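# Reorient a wooden block in the left palm

## Task

A wooden block rests loose on the upturned palm of the left hand. Rotate it using that hand alone until its orientation in the hand matches the two goal pictures. The block may touch only the left hand, which includes its wrist camera, the camera's post and the arm's final link. It must never leave the hand, and no part of the right arm or right hand may touch the left hand. To finish, keep the block still for a moment, resting on the palm or fingers and clear of the wrist, the camera and its post. The palm must face straight up, and no left-hand motor may read "moving" or "overload" or be building toward a shutdown (a motor that was dead from the start is excused). Then declare it done. The hand is opened at that point, and the block must still rest correctly on the open hand, because a grip that only the robot maintains does not count.

## Robot and tools

Robot: two arms, left_arm and right_arm. Each carries an identical right-handed four-digit hand (index, middle, ring, thumb), so the two hands are not mirror images. Only the left hand should work the block. Keep the right arm clear of it and never let the arms strike or press on each other.

Frames: the state line reports each hand point's position in metres and its orientation as a wxyz quaternion, both in a shared scene frame. That frame has its origin on the table between the arms, +z up and +x out over the table, and the left arm sits on the +y side. The arm names do not match image sides. Reported positions can be a little off, especially at long reach. The hand point sits in front of the palm where the thumb and the first two fingertips would meet. Its own axes are: +z along the straight fingers toward their tips, +x across the palm away from the thumb, and +y out of the palm face, which lies at y = -0.062 m. A rigid mast rises on the palm side near the wrist (x +0.05 to +0.10, z -0.16 to -0.11, up to y = +0.06) and can collide with things. For the palm to face up, the hand point's +y must point along scene +z.

execute_actions takes "actions", a list holding one item or none, plus an optional "pictures" flag. An empty list only reads the state. A wait is {"steps": N}, with N up to 300 control steps of 1/30 s each; it sends nothing new. A motion is {"rows": [...], "steps": up to 15}, with 15 as the default. Each row covers one step, and the last row repeats if steps outnumber rows. A rejected call moves nothing.

Each row is one flat list of 48 numbers, each in [-1, 1], covering both arms. The first 24 are for the left arm: dx, dy, dz, rx, ry, rz, then index_mcp, index_abd, index_pip, index_dip, middle_mcp, middle_abd, middle_pip, middle_dip, ring_mcp, ring_abd, ring_pip, ring_dip, thumb_cmc, thumb_axl, thumb_mcp, thumb_ipl, current_limit, speed. The next 24 are the same for the right arm. All 48 must be present even if one arm stays idle.

dx..rz are an offset, not a pose. They are measured in the hand point's own axes from its pose in the most recent result that showed it. In the second or later call of the same reply, they are measured from where the arm is when the action begins. Every row refers to that same starting pose, not to the row before it. A value of 1.0 means 0.6 m of translation or 180 degrees of rotation. rx, ry, rz form a single rotation vector. All zeros does not mean "hold": it pulls the arm back to that reference pose. On each step the command is limited to 70 mm and 16 degrees from the measured pose, and position wins over orientation when both cannot be met. Arms tend to settle a centimetre or so low. A sagging elbow can let the hand drop and the palm tilt a bit more with every action unless you aim back at the pose you want.

The sixteen hinge numbers are absolute goal angles, scaled linearly between each hinge's two stops. They are not offsets. A 0 is a real goal; to leave a hand alone, resend its reported hand_goal, hand_current_limit and hand_speed. Going toward -1 bends each finger's mcp, pip and dip toward the palm, and swings its abd sideways away from the thumb. Straight values: mcp +0.75, abd 0.00, pip +0.58, dip +0.70. For the thumb: thumb_cmc toward -1 swings it from beside the palm to in front of it (flat at +0.71). thumb_axl rolls it about its length (straight +0.68, a quarter turn near -0.40). thumb_mcp (straight +0.23) and thumb_ipl (straight +0.17) bend it; with axl straight, -1 bends it toward +z. current_limit maps -1..+1 to 0..550 mA for all motors, with a minimum of 11 mA; very low values may fail to lift a finger. speed sets the goal-chasing rate to (speed+1)/2 of 5.9 rad/s. Both start at +0.4 and -0.6 and keep whatever was last sent. Only the rubber fingertip caps grip well.

Results: "pose unreachable" means the clearance check altered or blocked that arm's command, and HELD flags steps where a row was not fully sent. The "Hand target" line gives the pose the controller is now driving toward. Per-motor fields, listed in hinge order: hand_goal, hand_measured, hand_current_ma (positive pushes toward -1), and hand_state (moving, goal, blocked or overload). A finger pushes only while its goal lies past the object's surface. Current at or above 495 mA builds a counter that shuts the motor down at 5 s, and it then goes limp for 10 s. A motor showing overload from the very first reading is dead for the whole run. MOTOR HOT appears at 85 °C. At 100 °C the arm drops (OVER-TEMPERATURE FAULT), and any arm stop discards hand commands sent during it.

Other tools: zoom_image(camera: cam_low, cam_left_wrist or cam_right_wrist; region [x0,y0,x1,y1] in pixels, at most 504x504). show_instructions shows the goal pictures. read_manual(section="licences") returns licence text. finished_scene(scene) ends the scene and grades it, and it cannot be undone. Image sizes: cam_low 896x504, wrist cameras 504x504.

Avoid: the block touching anything but the left hand, dropping it, knocking anything off the table, hard squeezes that overheat or overload motors, and jerky motion. An occasional external shove may hit the block.

Each tool is called after "Emit:" in YAML: its name, and indented under it one key for each argument.

Reference images:

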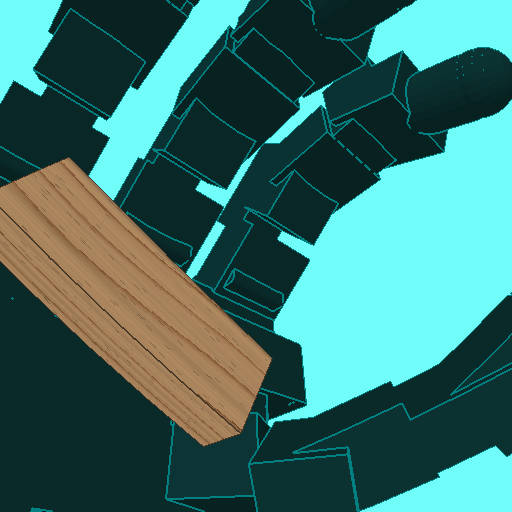

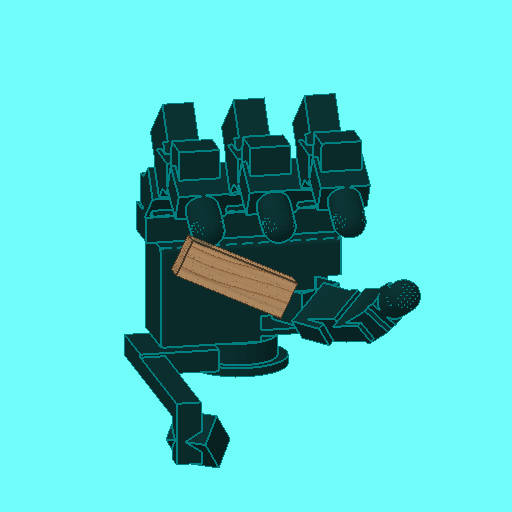

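## Session

I'll start by looking at the current state.

Emit:
execute_actions:
  actions: []

Scene clock: 0.00 s of 4800.00 s.
left_arm: end_effector_position=(+0.3524, +0.1201, +0.3780) hand_goal=(+0.046, +0.000, -0.008, +0.280, +0.046, +0.000, -0.008, +0.280, +0.046, +0.000, -0.008, +0.280, -0.104, +0.266, +0.032, -0.018) hand_measured=(+0.062, +0.000, -0.006, +0.282, +0.064, +0.000, -0.006, +0.282, +0.062, +0.000, -0.006, +0.282, -0.092, +0.270, +0.034, -0.016) hand_current_ma=(+91, +0, +15, +14, +94, +0, +15, +12, +89, +0, +15, +12, +66, +27, +9, +10) hand_state=(goal, goal, goal, goal, goal, goal, goal, goal, goal, goal, goal, goal, goal, goal, goal, goal) hand_current_limit=0.40 hand_speed=-0.60 end_effector_quat_wxyz=(+0.627, +0.654, +0.314, +0.286) | right_arm: end_effector_position=(+0.3616, -0.7549, +0.5581) hand_goal=(+0.754, +0.000, +0.576, +0.696, +0.754, +0.000, +0.576, +0.696, +0.754, +0.000, +0.576, +0.696, +0.714, +0.678, +0.226, +0.168) hand_measured=(+0.754, +0.000, +0.576, +0.696, +0.754, +0.000, +0.576, +0.696, +0.754, +0.000, +0.576, +0.696, +0.714, +0.678, +0.226, +0.168) hand_current_ma=(+0, +0, +0, +0, +0, +0, +0, +0, +0, +0, +0, +0, +0, +0, +0, +0) hand_state=(goal, goal, goal, goal, goal, goal, goal, goal, goal, goal, goal, goal, goal, goal, goal, goal) hand_current_limit=0.40 hand_speed=-0.60 end_effector_quat_wxyz=(+0.627, +0.640, +0.320, +0.309)
Joint positions: left_arm=[-0.457  1.127  0.588  0.488  0.074 -0.016] | right_arm=[-0.705  1.064  1.022  0.018  0.009 -0.006]
Joint velocities: left_arm=[-0.024  0.005  0.017  0.002 -0.037  0.051] | right_arm=[ 0.005 -0.005  0.002 -0.007 -0.037  0.051]
Motor temperatures (°C, as the motors report them): left_arm=[27 29 27 27 28 25] | right_arm=[28 25 26 29 25 27]
Hand target (left_arm): +0.354, +0.119, +0.400; +0.640, +0.641, +0.306, +0.293
Hand target (right_arm): +0.359, -0.753, +0.580; +0.640, +0.627, +0.313, +0.315

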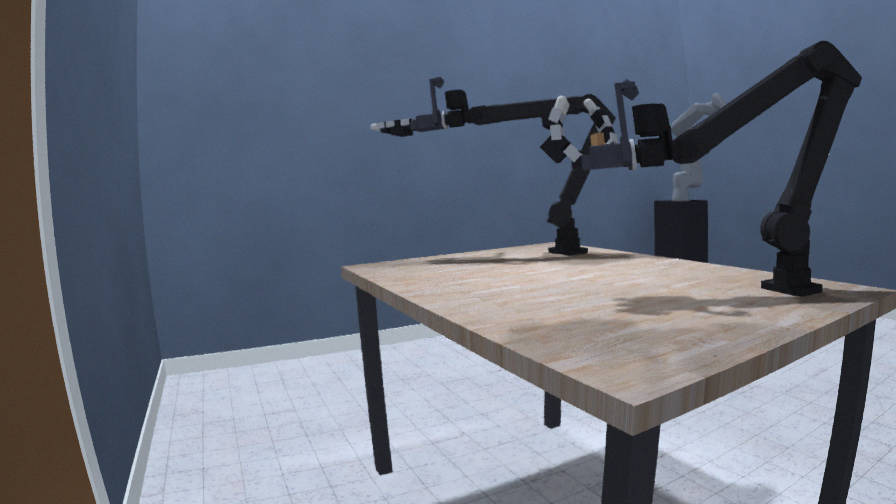

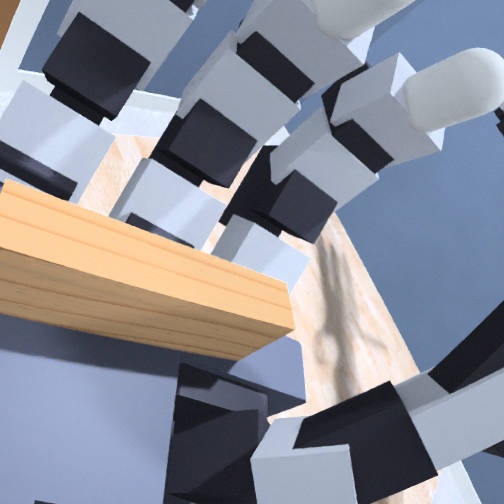

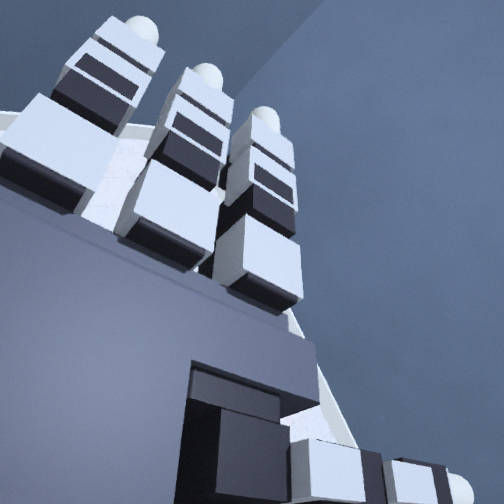

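Emit:
zoom_image:
  camera: "cam_left_wrist"
  region: [0, 130, 340, 420]

Emit:
zoom_image:
  camera: "cam_low"
  region: [520, 70, 700, 190]

Region (0, 130, 340, 420) of cam_left_wrist's 504x504 image, scaled by 1.482, with more detail than that image has; it fills the top 430 rows of this view, and the rest is white.

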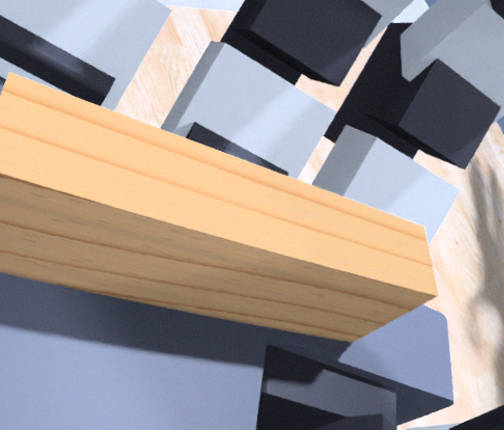

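Region (520, 70, 700, 190) of cam_low's 896x504 image, scaled by 2.800, with more detail than that image has.

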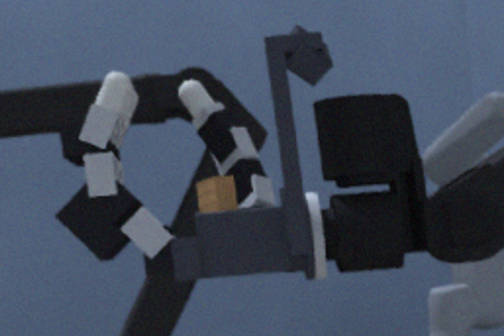

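Emit:
show_instructions:

Reference images for this scene: goal picture from the wrist camera place, goal picture looking into the palm.

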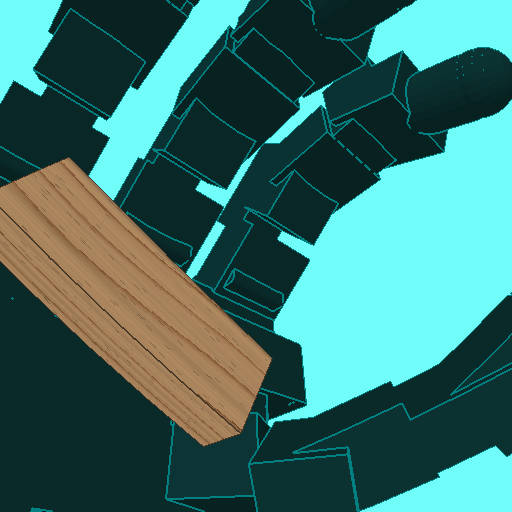

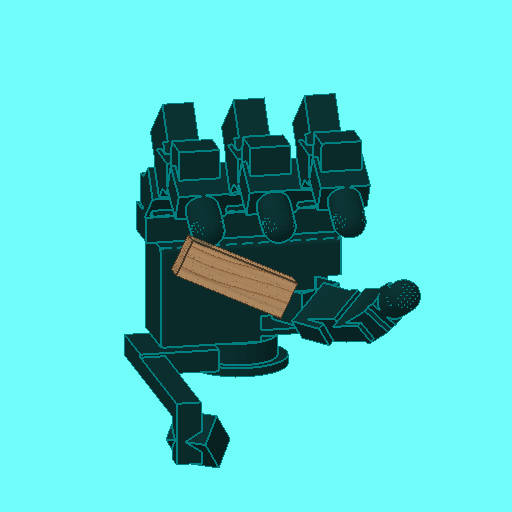

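Emit:
execute_actions:
  actions:
    - {"rows": [[0, 0.0368, 0, -0.0135, 0, 0, 0.046, 0, -0.5, 0.0, 0.046, 0, -0.5, 0.0, 0.046, 0, -0.5, 0.0, -0.104, 0.266, 0.032, -0.018, 0.4, -0.6, 0, 0.0365, 0, -0.0131, 0, 0, 0.754, 0, 0.576, 0.696, 0.754, 0, 0.576, 0.696, 0.754, 0, 0.576, 0.696, 0.714, 0.678, 0.226, 0.168, 0.4, -0.6]], "steps": 15}

Scene clock: 60.50 s of 4800.00 s.
left_arm: end_effector_position=(+0.3524, +0.1201, +0.3780) hand_goal=(+0.046, +0.000, -0.500, +0.000, +0.046, +0.000, -0.500, +0.000, +0.046, +0.000, -0.500, +0.000, -0.104, +0.266, +0.032, -0.018) hand_measured=(+0.060, +0.000, -0.378, +0.002, +0.062, +0.000, -0.412, +0.002, +0.060, +0.000, -0.370, +0.002, -0.092, +0.270, +0.034, -0.016) hand_current_ma=(+78, +0, +44, +12, +79, +0, +47, +10, +76, +0, +43, +10, +66, +27, +9, +10) hand_state=(goal, goal, moving, goal, goal, goal, moving, goal, goal, goal, moving, goal, goal, goal, goal, goal) hand_current_limit=0.40 hand_speed=-0.60 end_effector_quat_wxyz=(+0.627, +0.654, +0.314, +0.286) | right_arm: end_effector_position=(+0.3616, -0.7549, +0.5581) hand_goal=(+0.754, +0.000, +0.576, +0.696, +0.754, +0.000, +0.576, +0.696, +0.754, +0.000, +0.576, +0.696, +0.714, +0.678, +0.226, +0.168) hand_measured=(+0.762, +0.000, +0.576, +0.696, +0.764, +0.000, +0.576, +0.696, +0.764, +0.000, +0.576, +0.696, +0.724, +0.678, +0.226, +0.168) hand_current_ma=(+51, +0, +5, +0, +54, +0, +4, +0, +53, +0, +5, +0, +51, -4, -1, -2) hand_state=(goal, goal, goal, goal, goal, goal, goal, goal, goal, goal, goal, goal, goal, goal, goal, goal) hand_current_limit=0.40 hand_speed=-0.60 end_effector_quat_wxyz=(+0.627, +0.640, +0.320, +0.309)
Joint positions: left_arm=[-0.457  1.127  0.588  0.488  0.074 -0.016] | right_arm=[-0.705  1.064  1.022  0.018  0.009 -0.006]
Joint velocities: left_arm=[-0.005 -0.005  0.027  0.002 -0.066 -0.051] | right_arm=[-0.015 -0.015 -0.007 -0.007  0.066 -0.095]
Motor temperatures (°C, as the motors report them): left_arm=[27 30 39 28 28 25] | right_arm=[28 26 41 29 25 27]
Hand target (left_arm): +0.353, +0.120, +0.400; +0.640, +0.640, +0.308, +0.293
Hand target (right_arm): +0.362, -0.754, +0.579; +0.640, +0.627, +0.313, +0.315
Off the commanded pose (left_arm): 0.022 m, 2 deg.
Off the commanded pose (right_arm): 0.022 m, 2 deg.
Steps of this call (steps 1 to 1800: nothing new was sent; steps 1801 to 1815: all 15 steps of this action). Readings (end_effector_position | what the end effector reports):
1801: left_arm (+0.3524, +0.1201, +0.3780) | right_arm (+0.3616, -0.7549, +0.5581) | left_arm hand_goal=(+0.046, +0.000, -0.500, +0.000, +0.046, +0.000, -0.500, +0.000, +0.046, +0.000, -0.500, +0.000, -0.104, +0.266, +0.032, -0.018) hand_measured=(+0.062, +0.000, -0.006, +0.282, +0.064, +0.000, -0.006, +0.282, +0.062, +0.000, -0.006, +0.282, -0.092, +0.270, +0.034, -0.016) hand_current_ma=(+91, +0, +15, +14, +94, +0, +15, +12, +89, +0, +15, +12, +66, +27, +9, +10) hand_state=(goal, goal, moving, moving, goal, goal, moving, moving, goal, goal, moving, moving, goal, goal, goal, goal) hand_current_limit=0.40 hand_speed=-0.60 | right_arm hand_goal=(+0.754, +0.000, +0.576, +0.696, +0.754, +0.000, +0.576, +0.696, +0.754, +0.000, +0.576, +0.696, +0.714, +0.678, +0.226, +0.168) hand_measured=(+0.762, +0.000, +0.576, +0.696, +0.764, +0.000, +0.576, +0.696, +0.764, +0.000, +0.576, +0.696, +0.724, +0.678, +0.226, +0.168) hand_current_ma=(+51, +0, +5, +0, +54, +0, +4, +0, +53, +0, +5, +0, +51, -4, -1, -2) hand_state=(goal, goal, goal, goal, goal, goal, goal, goal, goal, goal, goal, goal, goal, goal, goal, goal) hand_current_limit=0.40 hand_speed=-0.60
1802: left_arm (+0.3524, +0.1201, +0.3780) | right_arm (+0.3616, -0.7549, +0.5581) | left_arm hand_goal=(+0.046, +0.000, -0.500, +0.000, +0.046, +0.000, -0.500, +0.000, +0.046, +0.000, -0.500, +0.000, -0.104, +0.266, +0.032, -0.018) hand_measured=(+0.062, +0.000, -0.006, +0.282, +0.064, +0.000, -0.006, +0.282, +0.062, +0.000, -0.006, +0.282, -0.092, +0.270, +0.034, -0.016) hand_current_ma=(+91, +0, +79, +73, +94, +0, +74, +75, +89, +0, +80, +75, +66, +27, +9, +10) hand_state=(goal, goal, moving, moving, goal, goal, moving, moving, goal, goal, moving, moving, goal, goal, goal, goal) hand_current_limit=0.40 hand_speed=-0.60 | right_arm hand_goal=(+0.754, +0.000, +0.576, +0.696, +0.754, +0.000, +0.576, +0.696, +0.754, +0.000, +0.576, +0.696, +0.714, +0.678, +0.226, +0.168) hand_measured=(+0.762, +0.000, +0.576, +0.696, +0.764, +0.000, +0.576, +0.696, +0.764, +0.000, +0.576, +0.696, +0.724, +0.678, +0.226, +0.168) hand_current_ma=(+51, +0, +5, +0, +54, +0, +4, +0, +53, +0, +5, +0, +51, -4, -1, -2) hand_state=(goal, goal, goal, goal, goal, goal, goal, goal, goal, goal, goal, goal, goal, goal, goal, goal) hand_current_limit=0.40 hand_speed=-0.60
1804: left_arm (+0.3524, +0.1201, +0.3780) | right_arm (+0.3616, -0.7549, +0.5581) | left_arm hand_goal=(+0.046, +0.000, -0.500, +0.000, +0.046, +0.000, -0.500, +0.000, +0.046, +0.000, -0.500, +0.000, -0.104, +0.266, +0.032, -0.018) hand_measured=(+0.062, +0.000, -0.050, +0.238, +0.064, +0.000, -0.050, +0.236, +0.062, +0.000, -0.050, +0.236, -0.092, +0.270, +0.034, -0.016) hand_current_ma=(+91, +0, +45, +62, +94, +0, +58, +44, +89, +0, +46, +44, +66, +27, +9, +10) hand_state=(goal, goal, moving, moving, goal, goal, moving, moving, goal, goal, moving, moving, goal, goal, goal, goal) hand_current_limit=0.40 hand_speed=-0.60 | right_arm hand_goal=(+0.754, +0.000, +0.576, +0.696, +0.754, +0.000, +0.576, +0.696, +0.754, +0.000, +0.576, +0.696, +0.714, +0.678, +0.226, +0.168) hand_measured=(+0.762, +0.000, +0.576, +0.696, +0.764, +0.000, +0.576, +0.696, +0.764, +0.000, +0.576, +0.696, +0.724, +0.678, +0.226, +0.168) hand_current_ma=(+51, +0, +5, +0, +54, +0, +4, +0, +53, +0, +5, +0, +51, -4, -1, -2) hand_state=(goal, goal, goal, goal, goal, goal, goal, goal, goal, goal, goal, goal, goal, goal, goal, goal) hand_current_limit=0.40 hand_speed=-0.60
1808: left_arm (+0.3524, +0.1201, +0.3780) | right_arm (+0.3616, -0.7549, +0.5581) | left_arm hand_goal=(+0.046, +0.000, -0.500, +0.000, +0.046, +0.000, -0.500, +0.000, +0.046, +0.000, -0.500, +0.000, -0.104, +0.266, +0.032, -0.018) hand_measured=(+0.062, +0.000, -0.168, +0.110, +0.062, +0.000, -0.180, +0.122, +0.062, +0.000, -0.164, +0.120, -0.092, +0.270, +0.034, -0.016) hand_current_ma=(+87, +0, +45, +58, +89, +0, +52, +45, +85, +0, +44, +45, +66, +27, +9, +10) hand_state=(goal, goal, moving, moving, goal, goal, moving, moving, goal, goal, moving, moving, goal, goal, goal, goal) hand_current_limit=0.40 hand_speed=-0.60 | right_arm hand_goal=(+0.754, +0.000, +0.576, +0.696, +0.754, +0.000, +0.576, +0.696, +0.754, +0.000, +0.576, +0.696, +0.714, +0.678, +0.226, +0.168) hand_measured=(+0.762, +0.000, +0.576, +0.696, +0.764, +0.000, +0.576, +0.696, +0.764, +0.000, +0.576, +0.696, +0.724, +0.678, +0.226, +0.168) hand_current_ma=(+51, +0, +5, +0, +54, +0, +4, +0, +53, +0, +5, +0, +51, -4, -1, -2) hand_state=(goal, goal, goal, goal, goal, goal, goal, goal, goal, goal, goal, goal, goal, goal, goal, goal) hand_current_limit=0.40 hand_speed=-0.60
1815: the state above

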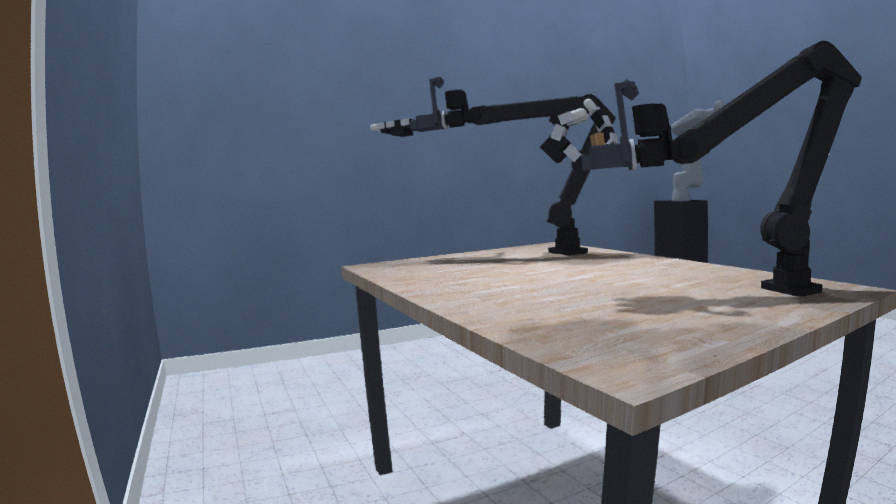

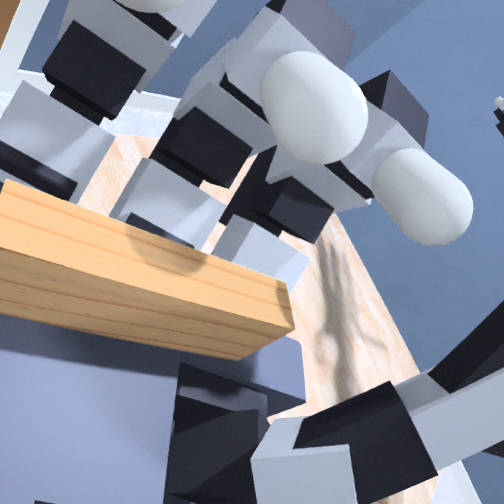

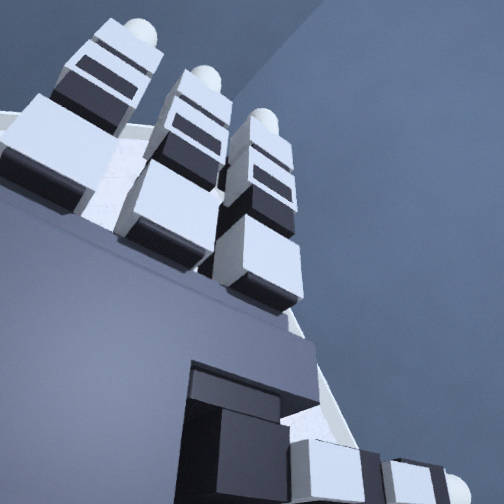

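Emit:
execute_actions:
  actions:
    - {"rows": [[0, 0.0368, 0, -0.0135, 0, 0, 0.0, 0, -0.74, -0.2, 0.0, 0, -0.74, -0.2, 0.0, 0, -0.74, -0.2, -0.104, 0.266, 0.032, -0.018, 0.4, -0.6, 0, 0.0365, 0, -0.0131, 0, 0, 0.754, 0, 0.576, 0.696, 0.754, 0, 0.576, 0.696, 0.754, 0, 0.576, 0.696, 0.714, 0.678, 0.226, 0.168, 0.4, -0.6]], "steps": 15}

Scene clock: 68.67 s of 4800.00 s.
left_arm: end_effector_position=(+0.3524, +0.1201, +0.3780) hand_goal=(+0.000, +0.000, -0.740, -0.200, +0.000, +0.000, -0.740, -0.200, +0.000, +0.000, -0.740, -0.200, -0.104, +0.266, +0.032, -0.018) hand_measured=(+0.012, +0.000, -0.740, -0.198, +0.016, +0.000, -0.708, -0.184, +0.010, +0.000, -0.740, -0.198, -0.092, +0.270, +0.034, -0.016) hand_current_ma=(+60, +0, +1, +12, +84, +0, +163, +95, +59, +0, +1, +11, +66, +27, +9, +10) hand_state=(goal, goal, goal, goal, goal, goal, blocked, goal, goal, goal, goal, goal, goal, goal, goal, goal) hand_current_limit=0.40 hand_speed=-0.60 end_effector_quat_wxyz=(+0.627, +0.654, +0.314, +0.286) | right_arm: end_effector_position=(+0.3616, -0.7549, +0.5581) hand_goal=(+0.754, +0.000, +0.576, +0.696, +0.754, +0.000, +0.576, +0.696, +0.754, +0.000, +0.576, +0.696, +0.714, +0.678, +0.226, +0.168) hand_measured=(+0.762, +0.000, +0.576, +0.696, +0.764, +0.000, +0.576, +0.696, +0.764, +0.000, +0.576, +0.696, +0.724, +0.678, +0.226, +0.168) hand_current_ma=(+51, +0, +5, +0, +54, +0, +4, +0, +53, +0, +5, +0, +51, -4, -1, -2) hand_state=(goal, goal, goal, goal, goal, goal, goal, goal, goal, goal, goal, goal, goal, goal, goal, goal) hand_current_limit=0.40 hand_speed=-0.60 end_effector_quat_wxyz=(+0.627, +0.640, +0.320, +0.309)
Joint positions: left_arm=[-0.457  1.127  0.588  0.488  0.074 -0.016] | right_arm=[-0.705  1.064  1.022  0.018  0.009 -0.006]
Joint velocities: left_arm=[ 0.005 -0.015 -0.032  0.007  0.037  0.066] | right_arm=[-0.015 -0.015 -0.007  0.002 -0.022 -0.081]
Motor temperatures (°C, as the motors report them): left_arm=[27 30 39 28 28 25] | right_arm=[28 26 41 29 25 27]
Hand target (left_arm): +0.353, +0.120, +0.400; +0.640, +0.640, +0.308, +0.293
Hand target (right_arm): +0.362, -0.754, +0.579; +0.640, +0.627, +0.313, +0.315
Off the commanded pose (left_arm): 0.022 m, 2 deg.
Off the commanded pose (right_arm): 0.022 m, 2 deg.
Steps of this call (steps 1 to 230: nothing new was sent; steps 231 to 245: all 15 steps of this action). Readings (end_effector_position | what the end effector reports):
231: left_arm (+0.3524, +0.1201, +0.3780) | right_arm (+0.3616, -0.7549, +0.5581) | left_arm hand_goal=(+0.000, +0.000, -0.740, -0.200, +0.000, +0.000, -0.740, -0.200, +0.000, +0.000, -0.740, -0.200, -0.104, +0.266, +0.032, -0.018) hand_measured=(+0.060, +0.000, -0.500, +0.002, +0.060, +0.000, -0.498, +0.002, +0.058, +0.000, -0.500, +0.002, -0.092, +0.270, +0.034, -0.016) hand_current_ma=(+72, +0, +5, +12, +74, +0, +5, +11, +71, +0, +5, +11, +66, +27, +9, +10) hand_state=(moving, goal, moving, moving, moving, goal, moving, moving, moving, goal, moving, moving, goal, goal, goal, goal) hand_current_limit=0.40 hand_speed=-0.60 | right_arm hand_goal=(+0.754, +0.000, +0.576, +0.696, +0.754, +0.000, +0.576, +0.696, +0.754, +0.000, +0.576, +0.696, +0.714, +0.678, +0.226, +0.168) hand_measured=(+0.762, +0.000, +0.576, +0.696, +0.764, +0.000, +0.576, +0.696, +0.764, +0.000, +0.576, +0.696, +0.724, +0.678, +0.226, +0.168) hand_current_ma=(+51, +0, +5, +0, +54, +0, +4, +0, +53, +0, +5, +0, +51, -4, -1, -2) hand_state=(goal, goal, goal, goal, goal, goal, goal, goal, goal, goal, goal, goal, goal, goal, goal, goal) hand_current_limit=0.40 hand_speed=-0.60
232: left_arm (+0.3524, +0.1201, +0.3780) | right_arm (+0.3616, -0.7549, +0.5581) | left_arm hand_goal=(+0.000, +0.000, -0.740, -0.200, +0.000, +0.000, -0.740, -0.200, +0.000, +0.000, -0.740, -0.200, -0.104, +0.266, +0.032, -0.018) hand_measured=(+0.060, +0.000, -0.500, +0.002, +0.060, +0.000, -0.500, +0.002, +0.058, +0.000, -0.500, +0.002, -0.092, +0.270, +0.034, -0.016) hand_current_ma=(+136, +0, +69, +71, +139, +0, +64, +73, +136, +0, +70, +73, +66, +27, +9, +10) hand_state=(moving, goal, moving, moving, moving, goal, moving, moving, moving, goal, moving, moving, goal, goal, goal, goal) hand_current_limit=0.40 hand_speed=-0.60 | right_arm hand_goal=(+0.754, +0.000, +0.576, +0.696, +0.754, +0.000, +0.576, +0.696, +0.754, +0.000, +0.576, +0.696, +0.714, +0.678, +0.226, +0.168) hand_measured=(+0.762, +0.000, +0.576, +0.696, +0.764, +0.000, +0.576, +0.696, +0.764, +0.000, +0.576, +0.696, +0.724, +0.678, +0.226, +0.168) hand_current_ma=(+51, +0, +5, +0, +54, +0, +4, +0, +53, +0, +5, +0, +51, -4, -1, -2) hand_state=(goal, goal, goal, goal, goal, goal, goal, goal, goal, goal, goal, goal, goal, goal, goal, goal) hand_current_limit=0.40 hand_speed=-0.60
234: left_arm (+0.3524, +0.1201, +0.3780) | right_arm (+0.3616, -0.7549, +0.5581) | left_arm hand_goal=(+0.000, +0.000, -0.740, -0.200, +0.000, +0.000, -0.740, -0.200, +0.000, +0.000, -0.740, -0.200, -0.104, +0.266, +0.032, -0.018) hand_measured=(+0.026, +0.000, -0.546, -0.042, +0.028, +0.000, -0.544, -0.044, +0.026, +0.000, -0.544, -0.044, -0.092, +0.270, +0.034, -0.016) hand_current_ma=(+56, +0, +34, +61, +60, +0, +48, +43, +53, +0, +35, +42, +66, +27, +9, +10) hand_state=(moving, goal, moving, moving, moving, goal, moving, moving, moving, goal, moving, moving, goal, goal, goal, goal) hand_current_limit=0.40 hand_speed=-0.60 | right_arm hand_goal=(+0.754, +0.000, +0.576, +0.696, +0.754, +0.000, +0.576, +0.696, +0.754, +0.000, +0.576, +0.696, +0.714, +0.678, +0.226, +0.168) hand_measured=(+0.762, +0.000, +0.576, +0.696, +0.764, +0.000, +0.576, +0.696, +0.764, +0.000, +0.576, +0.696, +0.724, +0.678, +0.226, +0.168) hand_current_ma=(+51, +0, +5, +0, +54, +0, +4, +0, +53, +0, +5, +0, +51, -4, -1, -2) hand_state=(goal, goal, goal, goal, goal, goal, goal, goal, goal, goal, goal, goal, goal, goal, goal, goal) hand_current_limit=0.40 hand_speed=-0.60
238: left_arm (+0.3524, +0.1201, +0.3780) | right_arm (+0.3616, -0.7549, +0.5581) | left_arm hand_goal=(+0.000, +0.000, -0.740, -0.200, +0.000, +0.000, -0.740, -0.200, +0.000, +0.000, -0.740, -0.200, -0.104, +0.266, +0.032, -0.018) hand_measured=(+0.012, +0.000, -0.666, -0.170, +0.012, +0.000, -0.674, -0.160, +0.012, +0.000, -0.662, -0.160, -0.092, +0.270, +0.034, -0.016) hand_current_ma=(+64, +0, +37, +6, +66, +0, +43, +27, +63, +0, +36, +26, +66, +27, +9, +10) hand_state=(goal, goal, moving, moving, goal, goal, moving, moving, goal, goal, moving, moving, goal, goal, goal, goal) hand_current_limit=0.40 hand_speed=-0.60 | right_arm hand_goal=(+0.754, +0.000, +0.576, +0.696, +0.754, +0.000, +0.576, +0.696, +0.754, +0.000, +0.576, +0.696, +0.714, +0.678, +0.226, +0.168) hand_measured=(+0.762, +0.000, +0.576, +0.696, +0.764, +0.000, +0.576, +0.696, +0.764, +0.000, +0.576, +0.696, +0.724, +0.678, +0.226, +0.168) hand_current_ma=(+51, +0, +5, +0, +54, +0, +4, +0, +53, +0, +5, +0, +51, -4, -1, -2) hand_state=(goal, goal, goal, goal, goal, goal, goal, goal, goal, goal, goal, goal, goal, goal, goal, goal) hand_current_limit=0.40 hand_speed=-0.60
245: the state above

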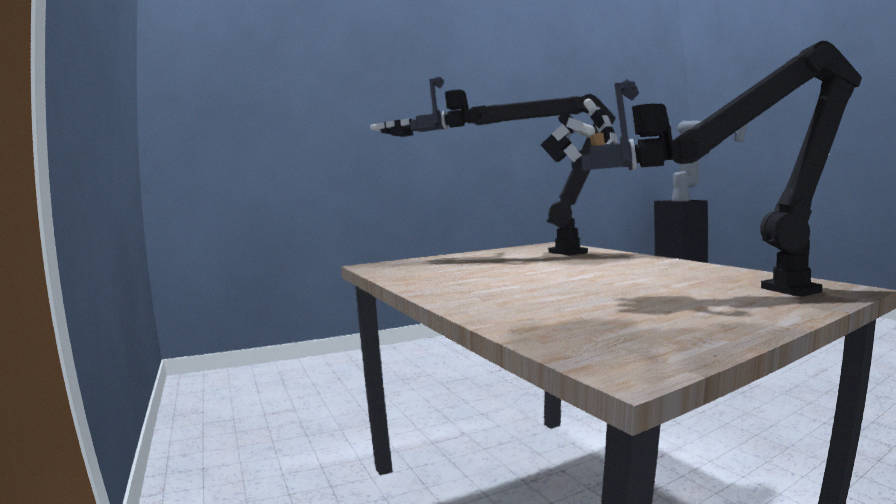

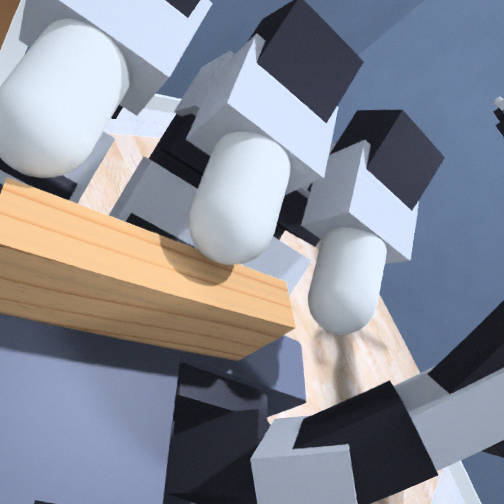

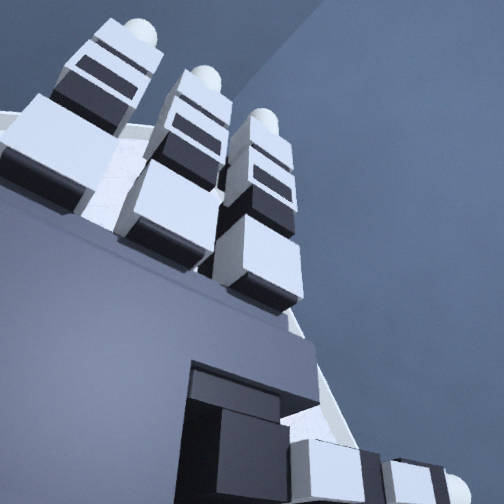

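Emit:
zoom_image:
  camera: "cam_low"
  region: [530, 80, 670, 180]

Region (530, 80, 670, 180) of cam_low's 896x504 image, scaled by 3.600, with more detail than that image has; it fills the top 360 rows of this view, and the rest is white.

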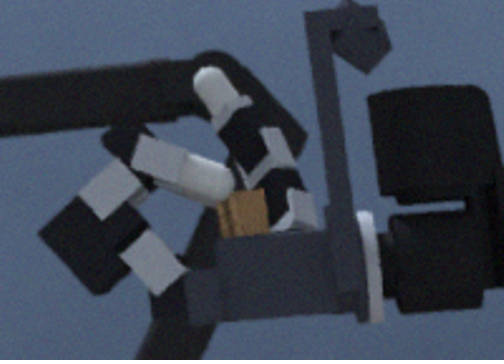

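Emit:
execute_actions:
  actions:
    - {"rows": [[0, 0.0368, 0, -0.0135, 0, 0, 0.0, 0, -0.74, -0.2, -0.2, 0, -0.70, -0.2, 0.0, 0, -0.74, -0.2, -0.104, 0.266, 0.032, -0.018, 0.4, -0.6, 0, 0.0365, 0, -0.0131, 0, 0, 0.754, 0, 0.576, 0.696, 0.754, 0, 0.576, 0.696, 0.754, 0, 0.576, 0.696, 0.714, 0.678, 0.226, 0.168, 0.4, -0.6]], "steps": 15}

Scene clock: 86.40 s of 4800.00 s.
left_arm: end_effector_position=(+0.3524, +0.1201, +0.3780) hand_goal=(+0.000, +0.000, -0.740, -0.200, -0.200, +0.000, -0.700, -0.200, +0.000, +0.000, -0.740, -0.200, -0.104, +0.266, +0.032, -0.018) hand_measured=(+0.012, +0.000, -0.740, -0.198, -0.056, +0.000, -0.668, -0.184, +0.010, +0.000, -0.740, -0.198, -0.092, +0.270, +0.034, -0.016) hand_current_ma=(+60, +0, +2, +12, +381, +0, +169, +90, +59, +0, +2, +11, +66, +27, +9, +10) hand_state=(goal, goal, goal, goal, blocked, goal, blocked, goal, goal, goal, goal, goal, goal, goal, goal, goal) hand_current_limit=0.40 hand_speed=-0.60 end_effector_quat_wxyz=(+0.627, +0.654, +0.314, +0.286) | right_arm: end_effector_position=(+0.3616, -0.7549, +0.5581) hand_goal=(+0.754, +0.000, +0.576, +0.696, +0.754, +0.000, +0.576, +0.696, +0.754, +0.000, +0.576, +0.696, +0.714, +0.678, +0.226, +0.168) hand_measured=(+0.762, +0.000, +0.576, +0.696, +0.764, +0.000, +0.576, +0.696, +0.764, +0.000, +0.576, +0.696, +0.724, +0.678, +0.226, +0.168) hand_current_ma=(+51, +0, +5, +0, +54, +0, +4, +0, +53, +0, +5, +0, +51, -4, -1, -2) hand_state=(goal, goal, goal, goal, goal, goal, goal, goal, goal, goal, goal, goal, goal, goal, goal, goal) hand_current_limit=0.40 hand_speed=-0.60 end_effector_quat_wxyz=(+0.627, +0.640, +0.320, +0.309)
Joint positions: left_arm=[-0.457  1.127  0.588  0.488  0.074 -0.016] | right_arm=[-0.705  1.064  1.022  0.018  0.009 -0.006]
Joint velocities: left_arm=[-0.005 -0.005 -0.002 -0.012 -0.007 -0.139] | right_arm=[-0.015 -0.005 -0.007 -0.002 -0.081 -0.022]
Motor temperatures (°C, as the motors report them): left_arm=[27 30 40 28 28 25] | right_arm=[28 26 43 29 25 27]
Hand target (left_arm): +0.353, +0.120, +0.400; +0.640, +0.640, +0.308, +0.293
Hand target (right_arm): +0.362, -0.754, +0.579; +0.640, +0.627, +0.313, +0.315
Off the commanded pose (left_arm): 0.022 m, 2 deg.
Off the commanded pose (right_arm): 0.022 m, 2 deg.
Steps of this call (steps 1 to 517: nothing new was sent; steps 518 to 532: all 15 steps of this action). Readings (end_effector_position | what the end effector reports):
518: left_arm (+0.3524, +0.1201, +0.3780) | right_arm (+0.3616, -0.7549, +0.5581) | left_arm hand_goal=(+0.000, +0.000, -0.740, -0.200, -0.200, +0.000, -0.700, -0.200, +0.000, +0.000, -0.740, -0.200, -0.104, +0.266, +0.032, -0.018) hand_measured=(+0.012, +0.000, -0.740, -0.198, +0.016, +0.000, -0.708, -0.184, +0.010, +0.000, -0.740, -0.198, -0.092, +0.270, +0.034, -0.016) hand_current_ma=(+60, +0, +2, +12, +84, +0, +163, +95, +59, +0, +2, +11, +66, +27, +9, +10) hand_state=(goal, goal, goal, goal, moving, goal, moving, goal, goal, goal, goal, goal, goal, goal, goal, goal) hand_current_limit=0.40 hand_speed=-0.60 | right_arm hand_goal=(+0.754, +0.000, +0.576, +0.696, +0.754, +0.000, +0.576, +0.696, +0.754, +0.000, +0.576, +0.696, +0.714, +0.678, +0.226, +0.168) hand_measured=(+0.762, +0.000, +0.576, +0.696, +0.764, +0.000, +0.576, +0.696, +0.764, +0.000, +0.576, +0.696, +0.724, +0.678, +0.226, +0.168) hand_current_ma=(+51, +0, +5, +0, +54, +0, +4, +0, +53, +0, +5, +0, +51, -4, -1, -2) hand_state=(goal, goal, goal, goal, goal, goal, goal, goal, goal, goal, goal, goal, goal, goal, goal, goal) hand_current_limit=0.40 hand_speed=-0.60
519: left_arm (+0.3524, +0.1201, +0.3780) | right_arm (+0.3616, -0.7549, +0.5581) | left_arm hand_goal=(+0.000, +0.000, -0.740, -0.200, -0.200, +0.000, -0.700, -0.200, +0.000, +0.000, -0.740, -0.200, -0.104, +0.266, +0.032, -0.018) hand_measured=(+0.012, +0.000, -0.740, -0.198, +0.016, +0.000, -0.708, -0.184, +0.010, +0.000, -0.740, -0.198, -0.092, +0.270, +0.034, -0.016) hand_current_ma=(+60, +0, +2, +12, +167, +0, +86, +95, +59, +0, +2, +11, +66, +27, +9, +10) hand_state=(goal, goal, goal, goal, moving, goal, moving, goal, goal, goal, goal, goal, goal, goal, goal, goal) hand_current_limit=0.40 hand_speed=-0.60 | right_arm hand_goal=(+0.754, +0.000, +0.576, +0.696, +0.754, +0.000, +0.576, +0.696, +0.754, +0.000, +0.576, +0.696, +0.714, +0.678, +0.226, +0.168) hand_measured=(+0.762, +0.000, +0.576, +0.696, +0.764, +0.000, +0.576, +0.696, +0.764, +0.000, +0.576, +0.696, +0.724, +0.678, +0.226, +0.168) hand_current_ma=(+51, +0, +5, +0, +54, +0, +4, +0, +53, +0, +5, +0, +51, -4, -1, -2) hand_state=(goal, goal, goal, goal, goal, goal, goal, goal, goal, goal, goal, goal, goal, goal, goal, goal) hand_current_limit=0.40 hand_speed=-0.60
521: left_arm (+0.3524, +0.1201, +0.3780) | right_arm (+0.3616, -0.7549, +0.5581) | left_arm hand_goal=(+0.000, +0.000, -0.740, -0.200, -0.200, +0.000, -0.700, -0.200, +0.000, +0.000, -0.740, -0.200, -0.104, +0.266, +0.032, -0.018) hand_measured=(+0.012, +0.000, -0.740, -0.198, -0.010, +0.000, -0.692, -0.184, +0.010, +0.000, -0.740, -0.198, -0.092, +0.270, +0.034, -0.016) hand_current_ma=(+60, +0, +2, +12, +227, +0, +79, +90, +59, +0, +2, +11, +66, +27, +9, +10) hand_state=(goal, goal, goal, goal, moving, goal, moving, moving, goal, goal, goal, goal, goal, goal, goal, goal) hand_current_limit=0.40 hand_speed=-0.60 | right_arm hand_goal=(+0.754, +0.000, +0.576, +0.696, +0.754, +0.000, +0.576, +0.696, +0.754, +0.000, +0.576, +0.696, +0.714, +0.678, +0.226, +0.168) hand_measured=(+0.762, +0.000, +0.576, +0.696, +0.764, +0.000, +0.576, +0.696, +0.764, +0.000, +0.576, +0.696, +0.724, +0.678, +0.226, +0.168) hand_current_ma=(+51, +0, +5, +0, +54, +0, +4, +0, +53, +0, +5, +0, +51, -4, -1, -2) hand_state=(goal, goal, goal, goal, goal, goal, goal, goal, goal, goal, goal, goal, goal, goal, goal, goal) hand_current_limit=0.40 hand_speed=-0.60
525: left_arm (+0.3524, +0.1201, +0.3780) | right_arm (+0.3616, -0.7549, +0.5581) | left_arm hand_goal=(+0.000, +0.000, -0.740, -0.200, -0.200, +0.000, -0.700, -0.200, +0.000, +0.000, -0.740, -0.200, -0.104, +0.266, +0.032, -0.018) hand_measured=(+0.012, +0.000, -0.740, -0.198, -0.042, +0.000, -0.674, -0.184, +0.010, +0.000, -0.740, -0.198, -0.092, +0.270, +0.034, -0.016) hand_current_ma=(+60, +0, +2, +12, +347, +0, +149, +90, +59, +0, +2, +11, +66, +27, +9, +10) hand_state=(goal, goal, goal, goal, moving, goal, moving, goal, goal, goal, goal, goal, goal, goal, goal, goal) hand_current_limit=0.40 hand_speed=-0.60 | right_arm hand_goal=(+0.754, +0.000, +0.576, +0.696, +0.754, +0.000, +0.576, +0.696, +0.754, +0.000, +0.576, +0.696, +0.714, +0.678, +0.226, +0.168) hand_measured=(+0.762, +0.000, +0.576, +0.696, +0.764, +0.000, +0.576, +0.696, +0.764, +0.000, +0.576, +0.696, +0.724, +0.678, +0.226, +0.168) hand_current_ma=(+51, +0, +5, +0, +54, +0, +4, +0, +53, +0, +5, +0, +51, -4, -1, -2) hand_state=(goal, goal, goal, goal, goal, goal, goal, goal, goal, goal, goal, goal, goal, goal, goal, goal) hand_current_limit=0.40 hand_speed=-0.60
532: the state above

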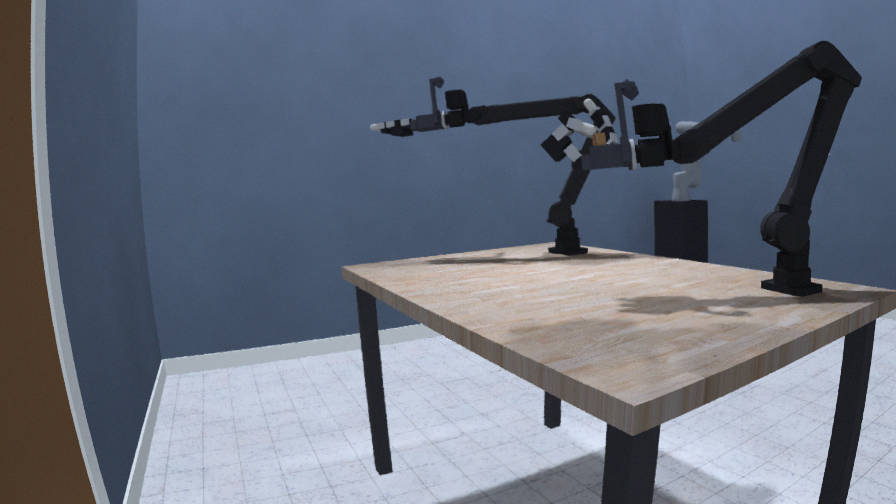

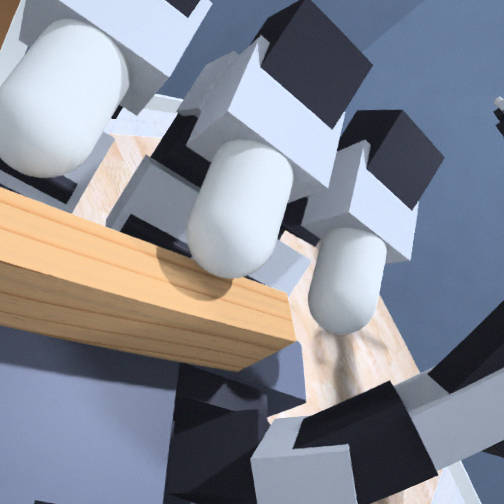

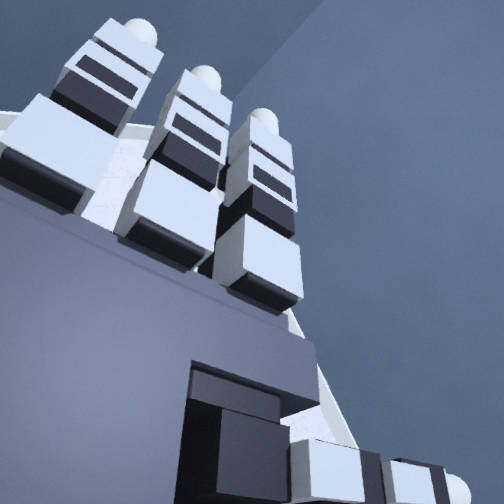

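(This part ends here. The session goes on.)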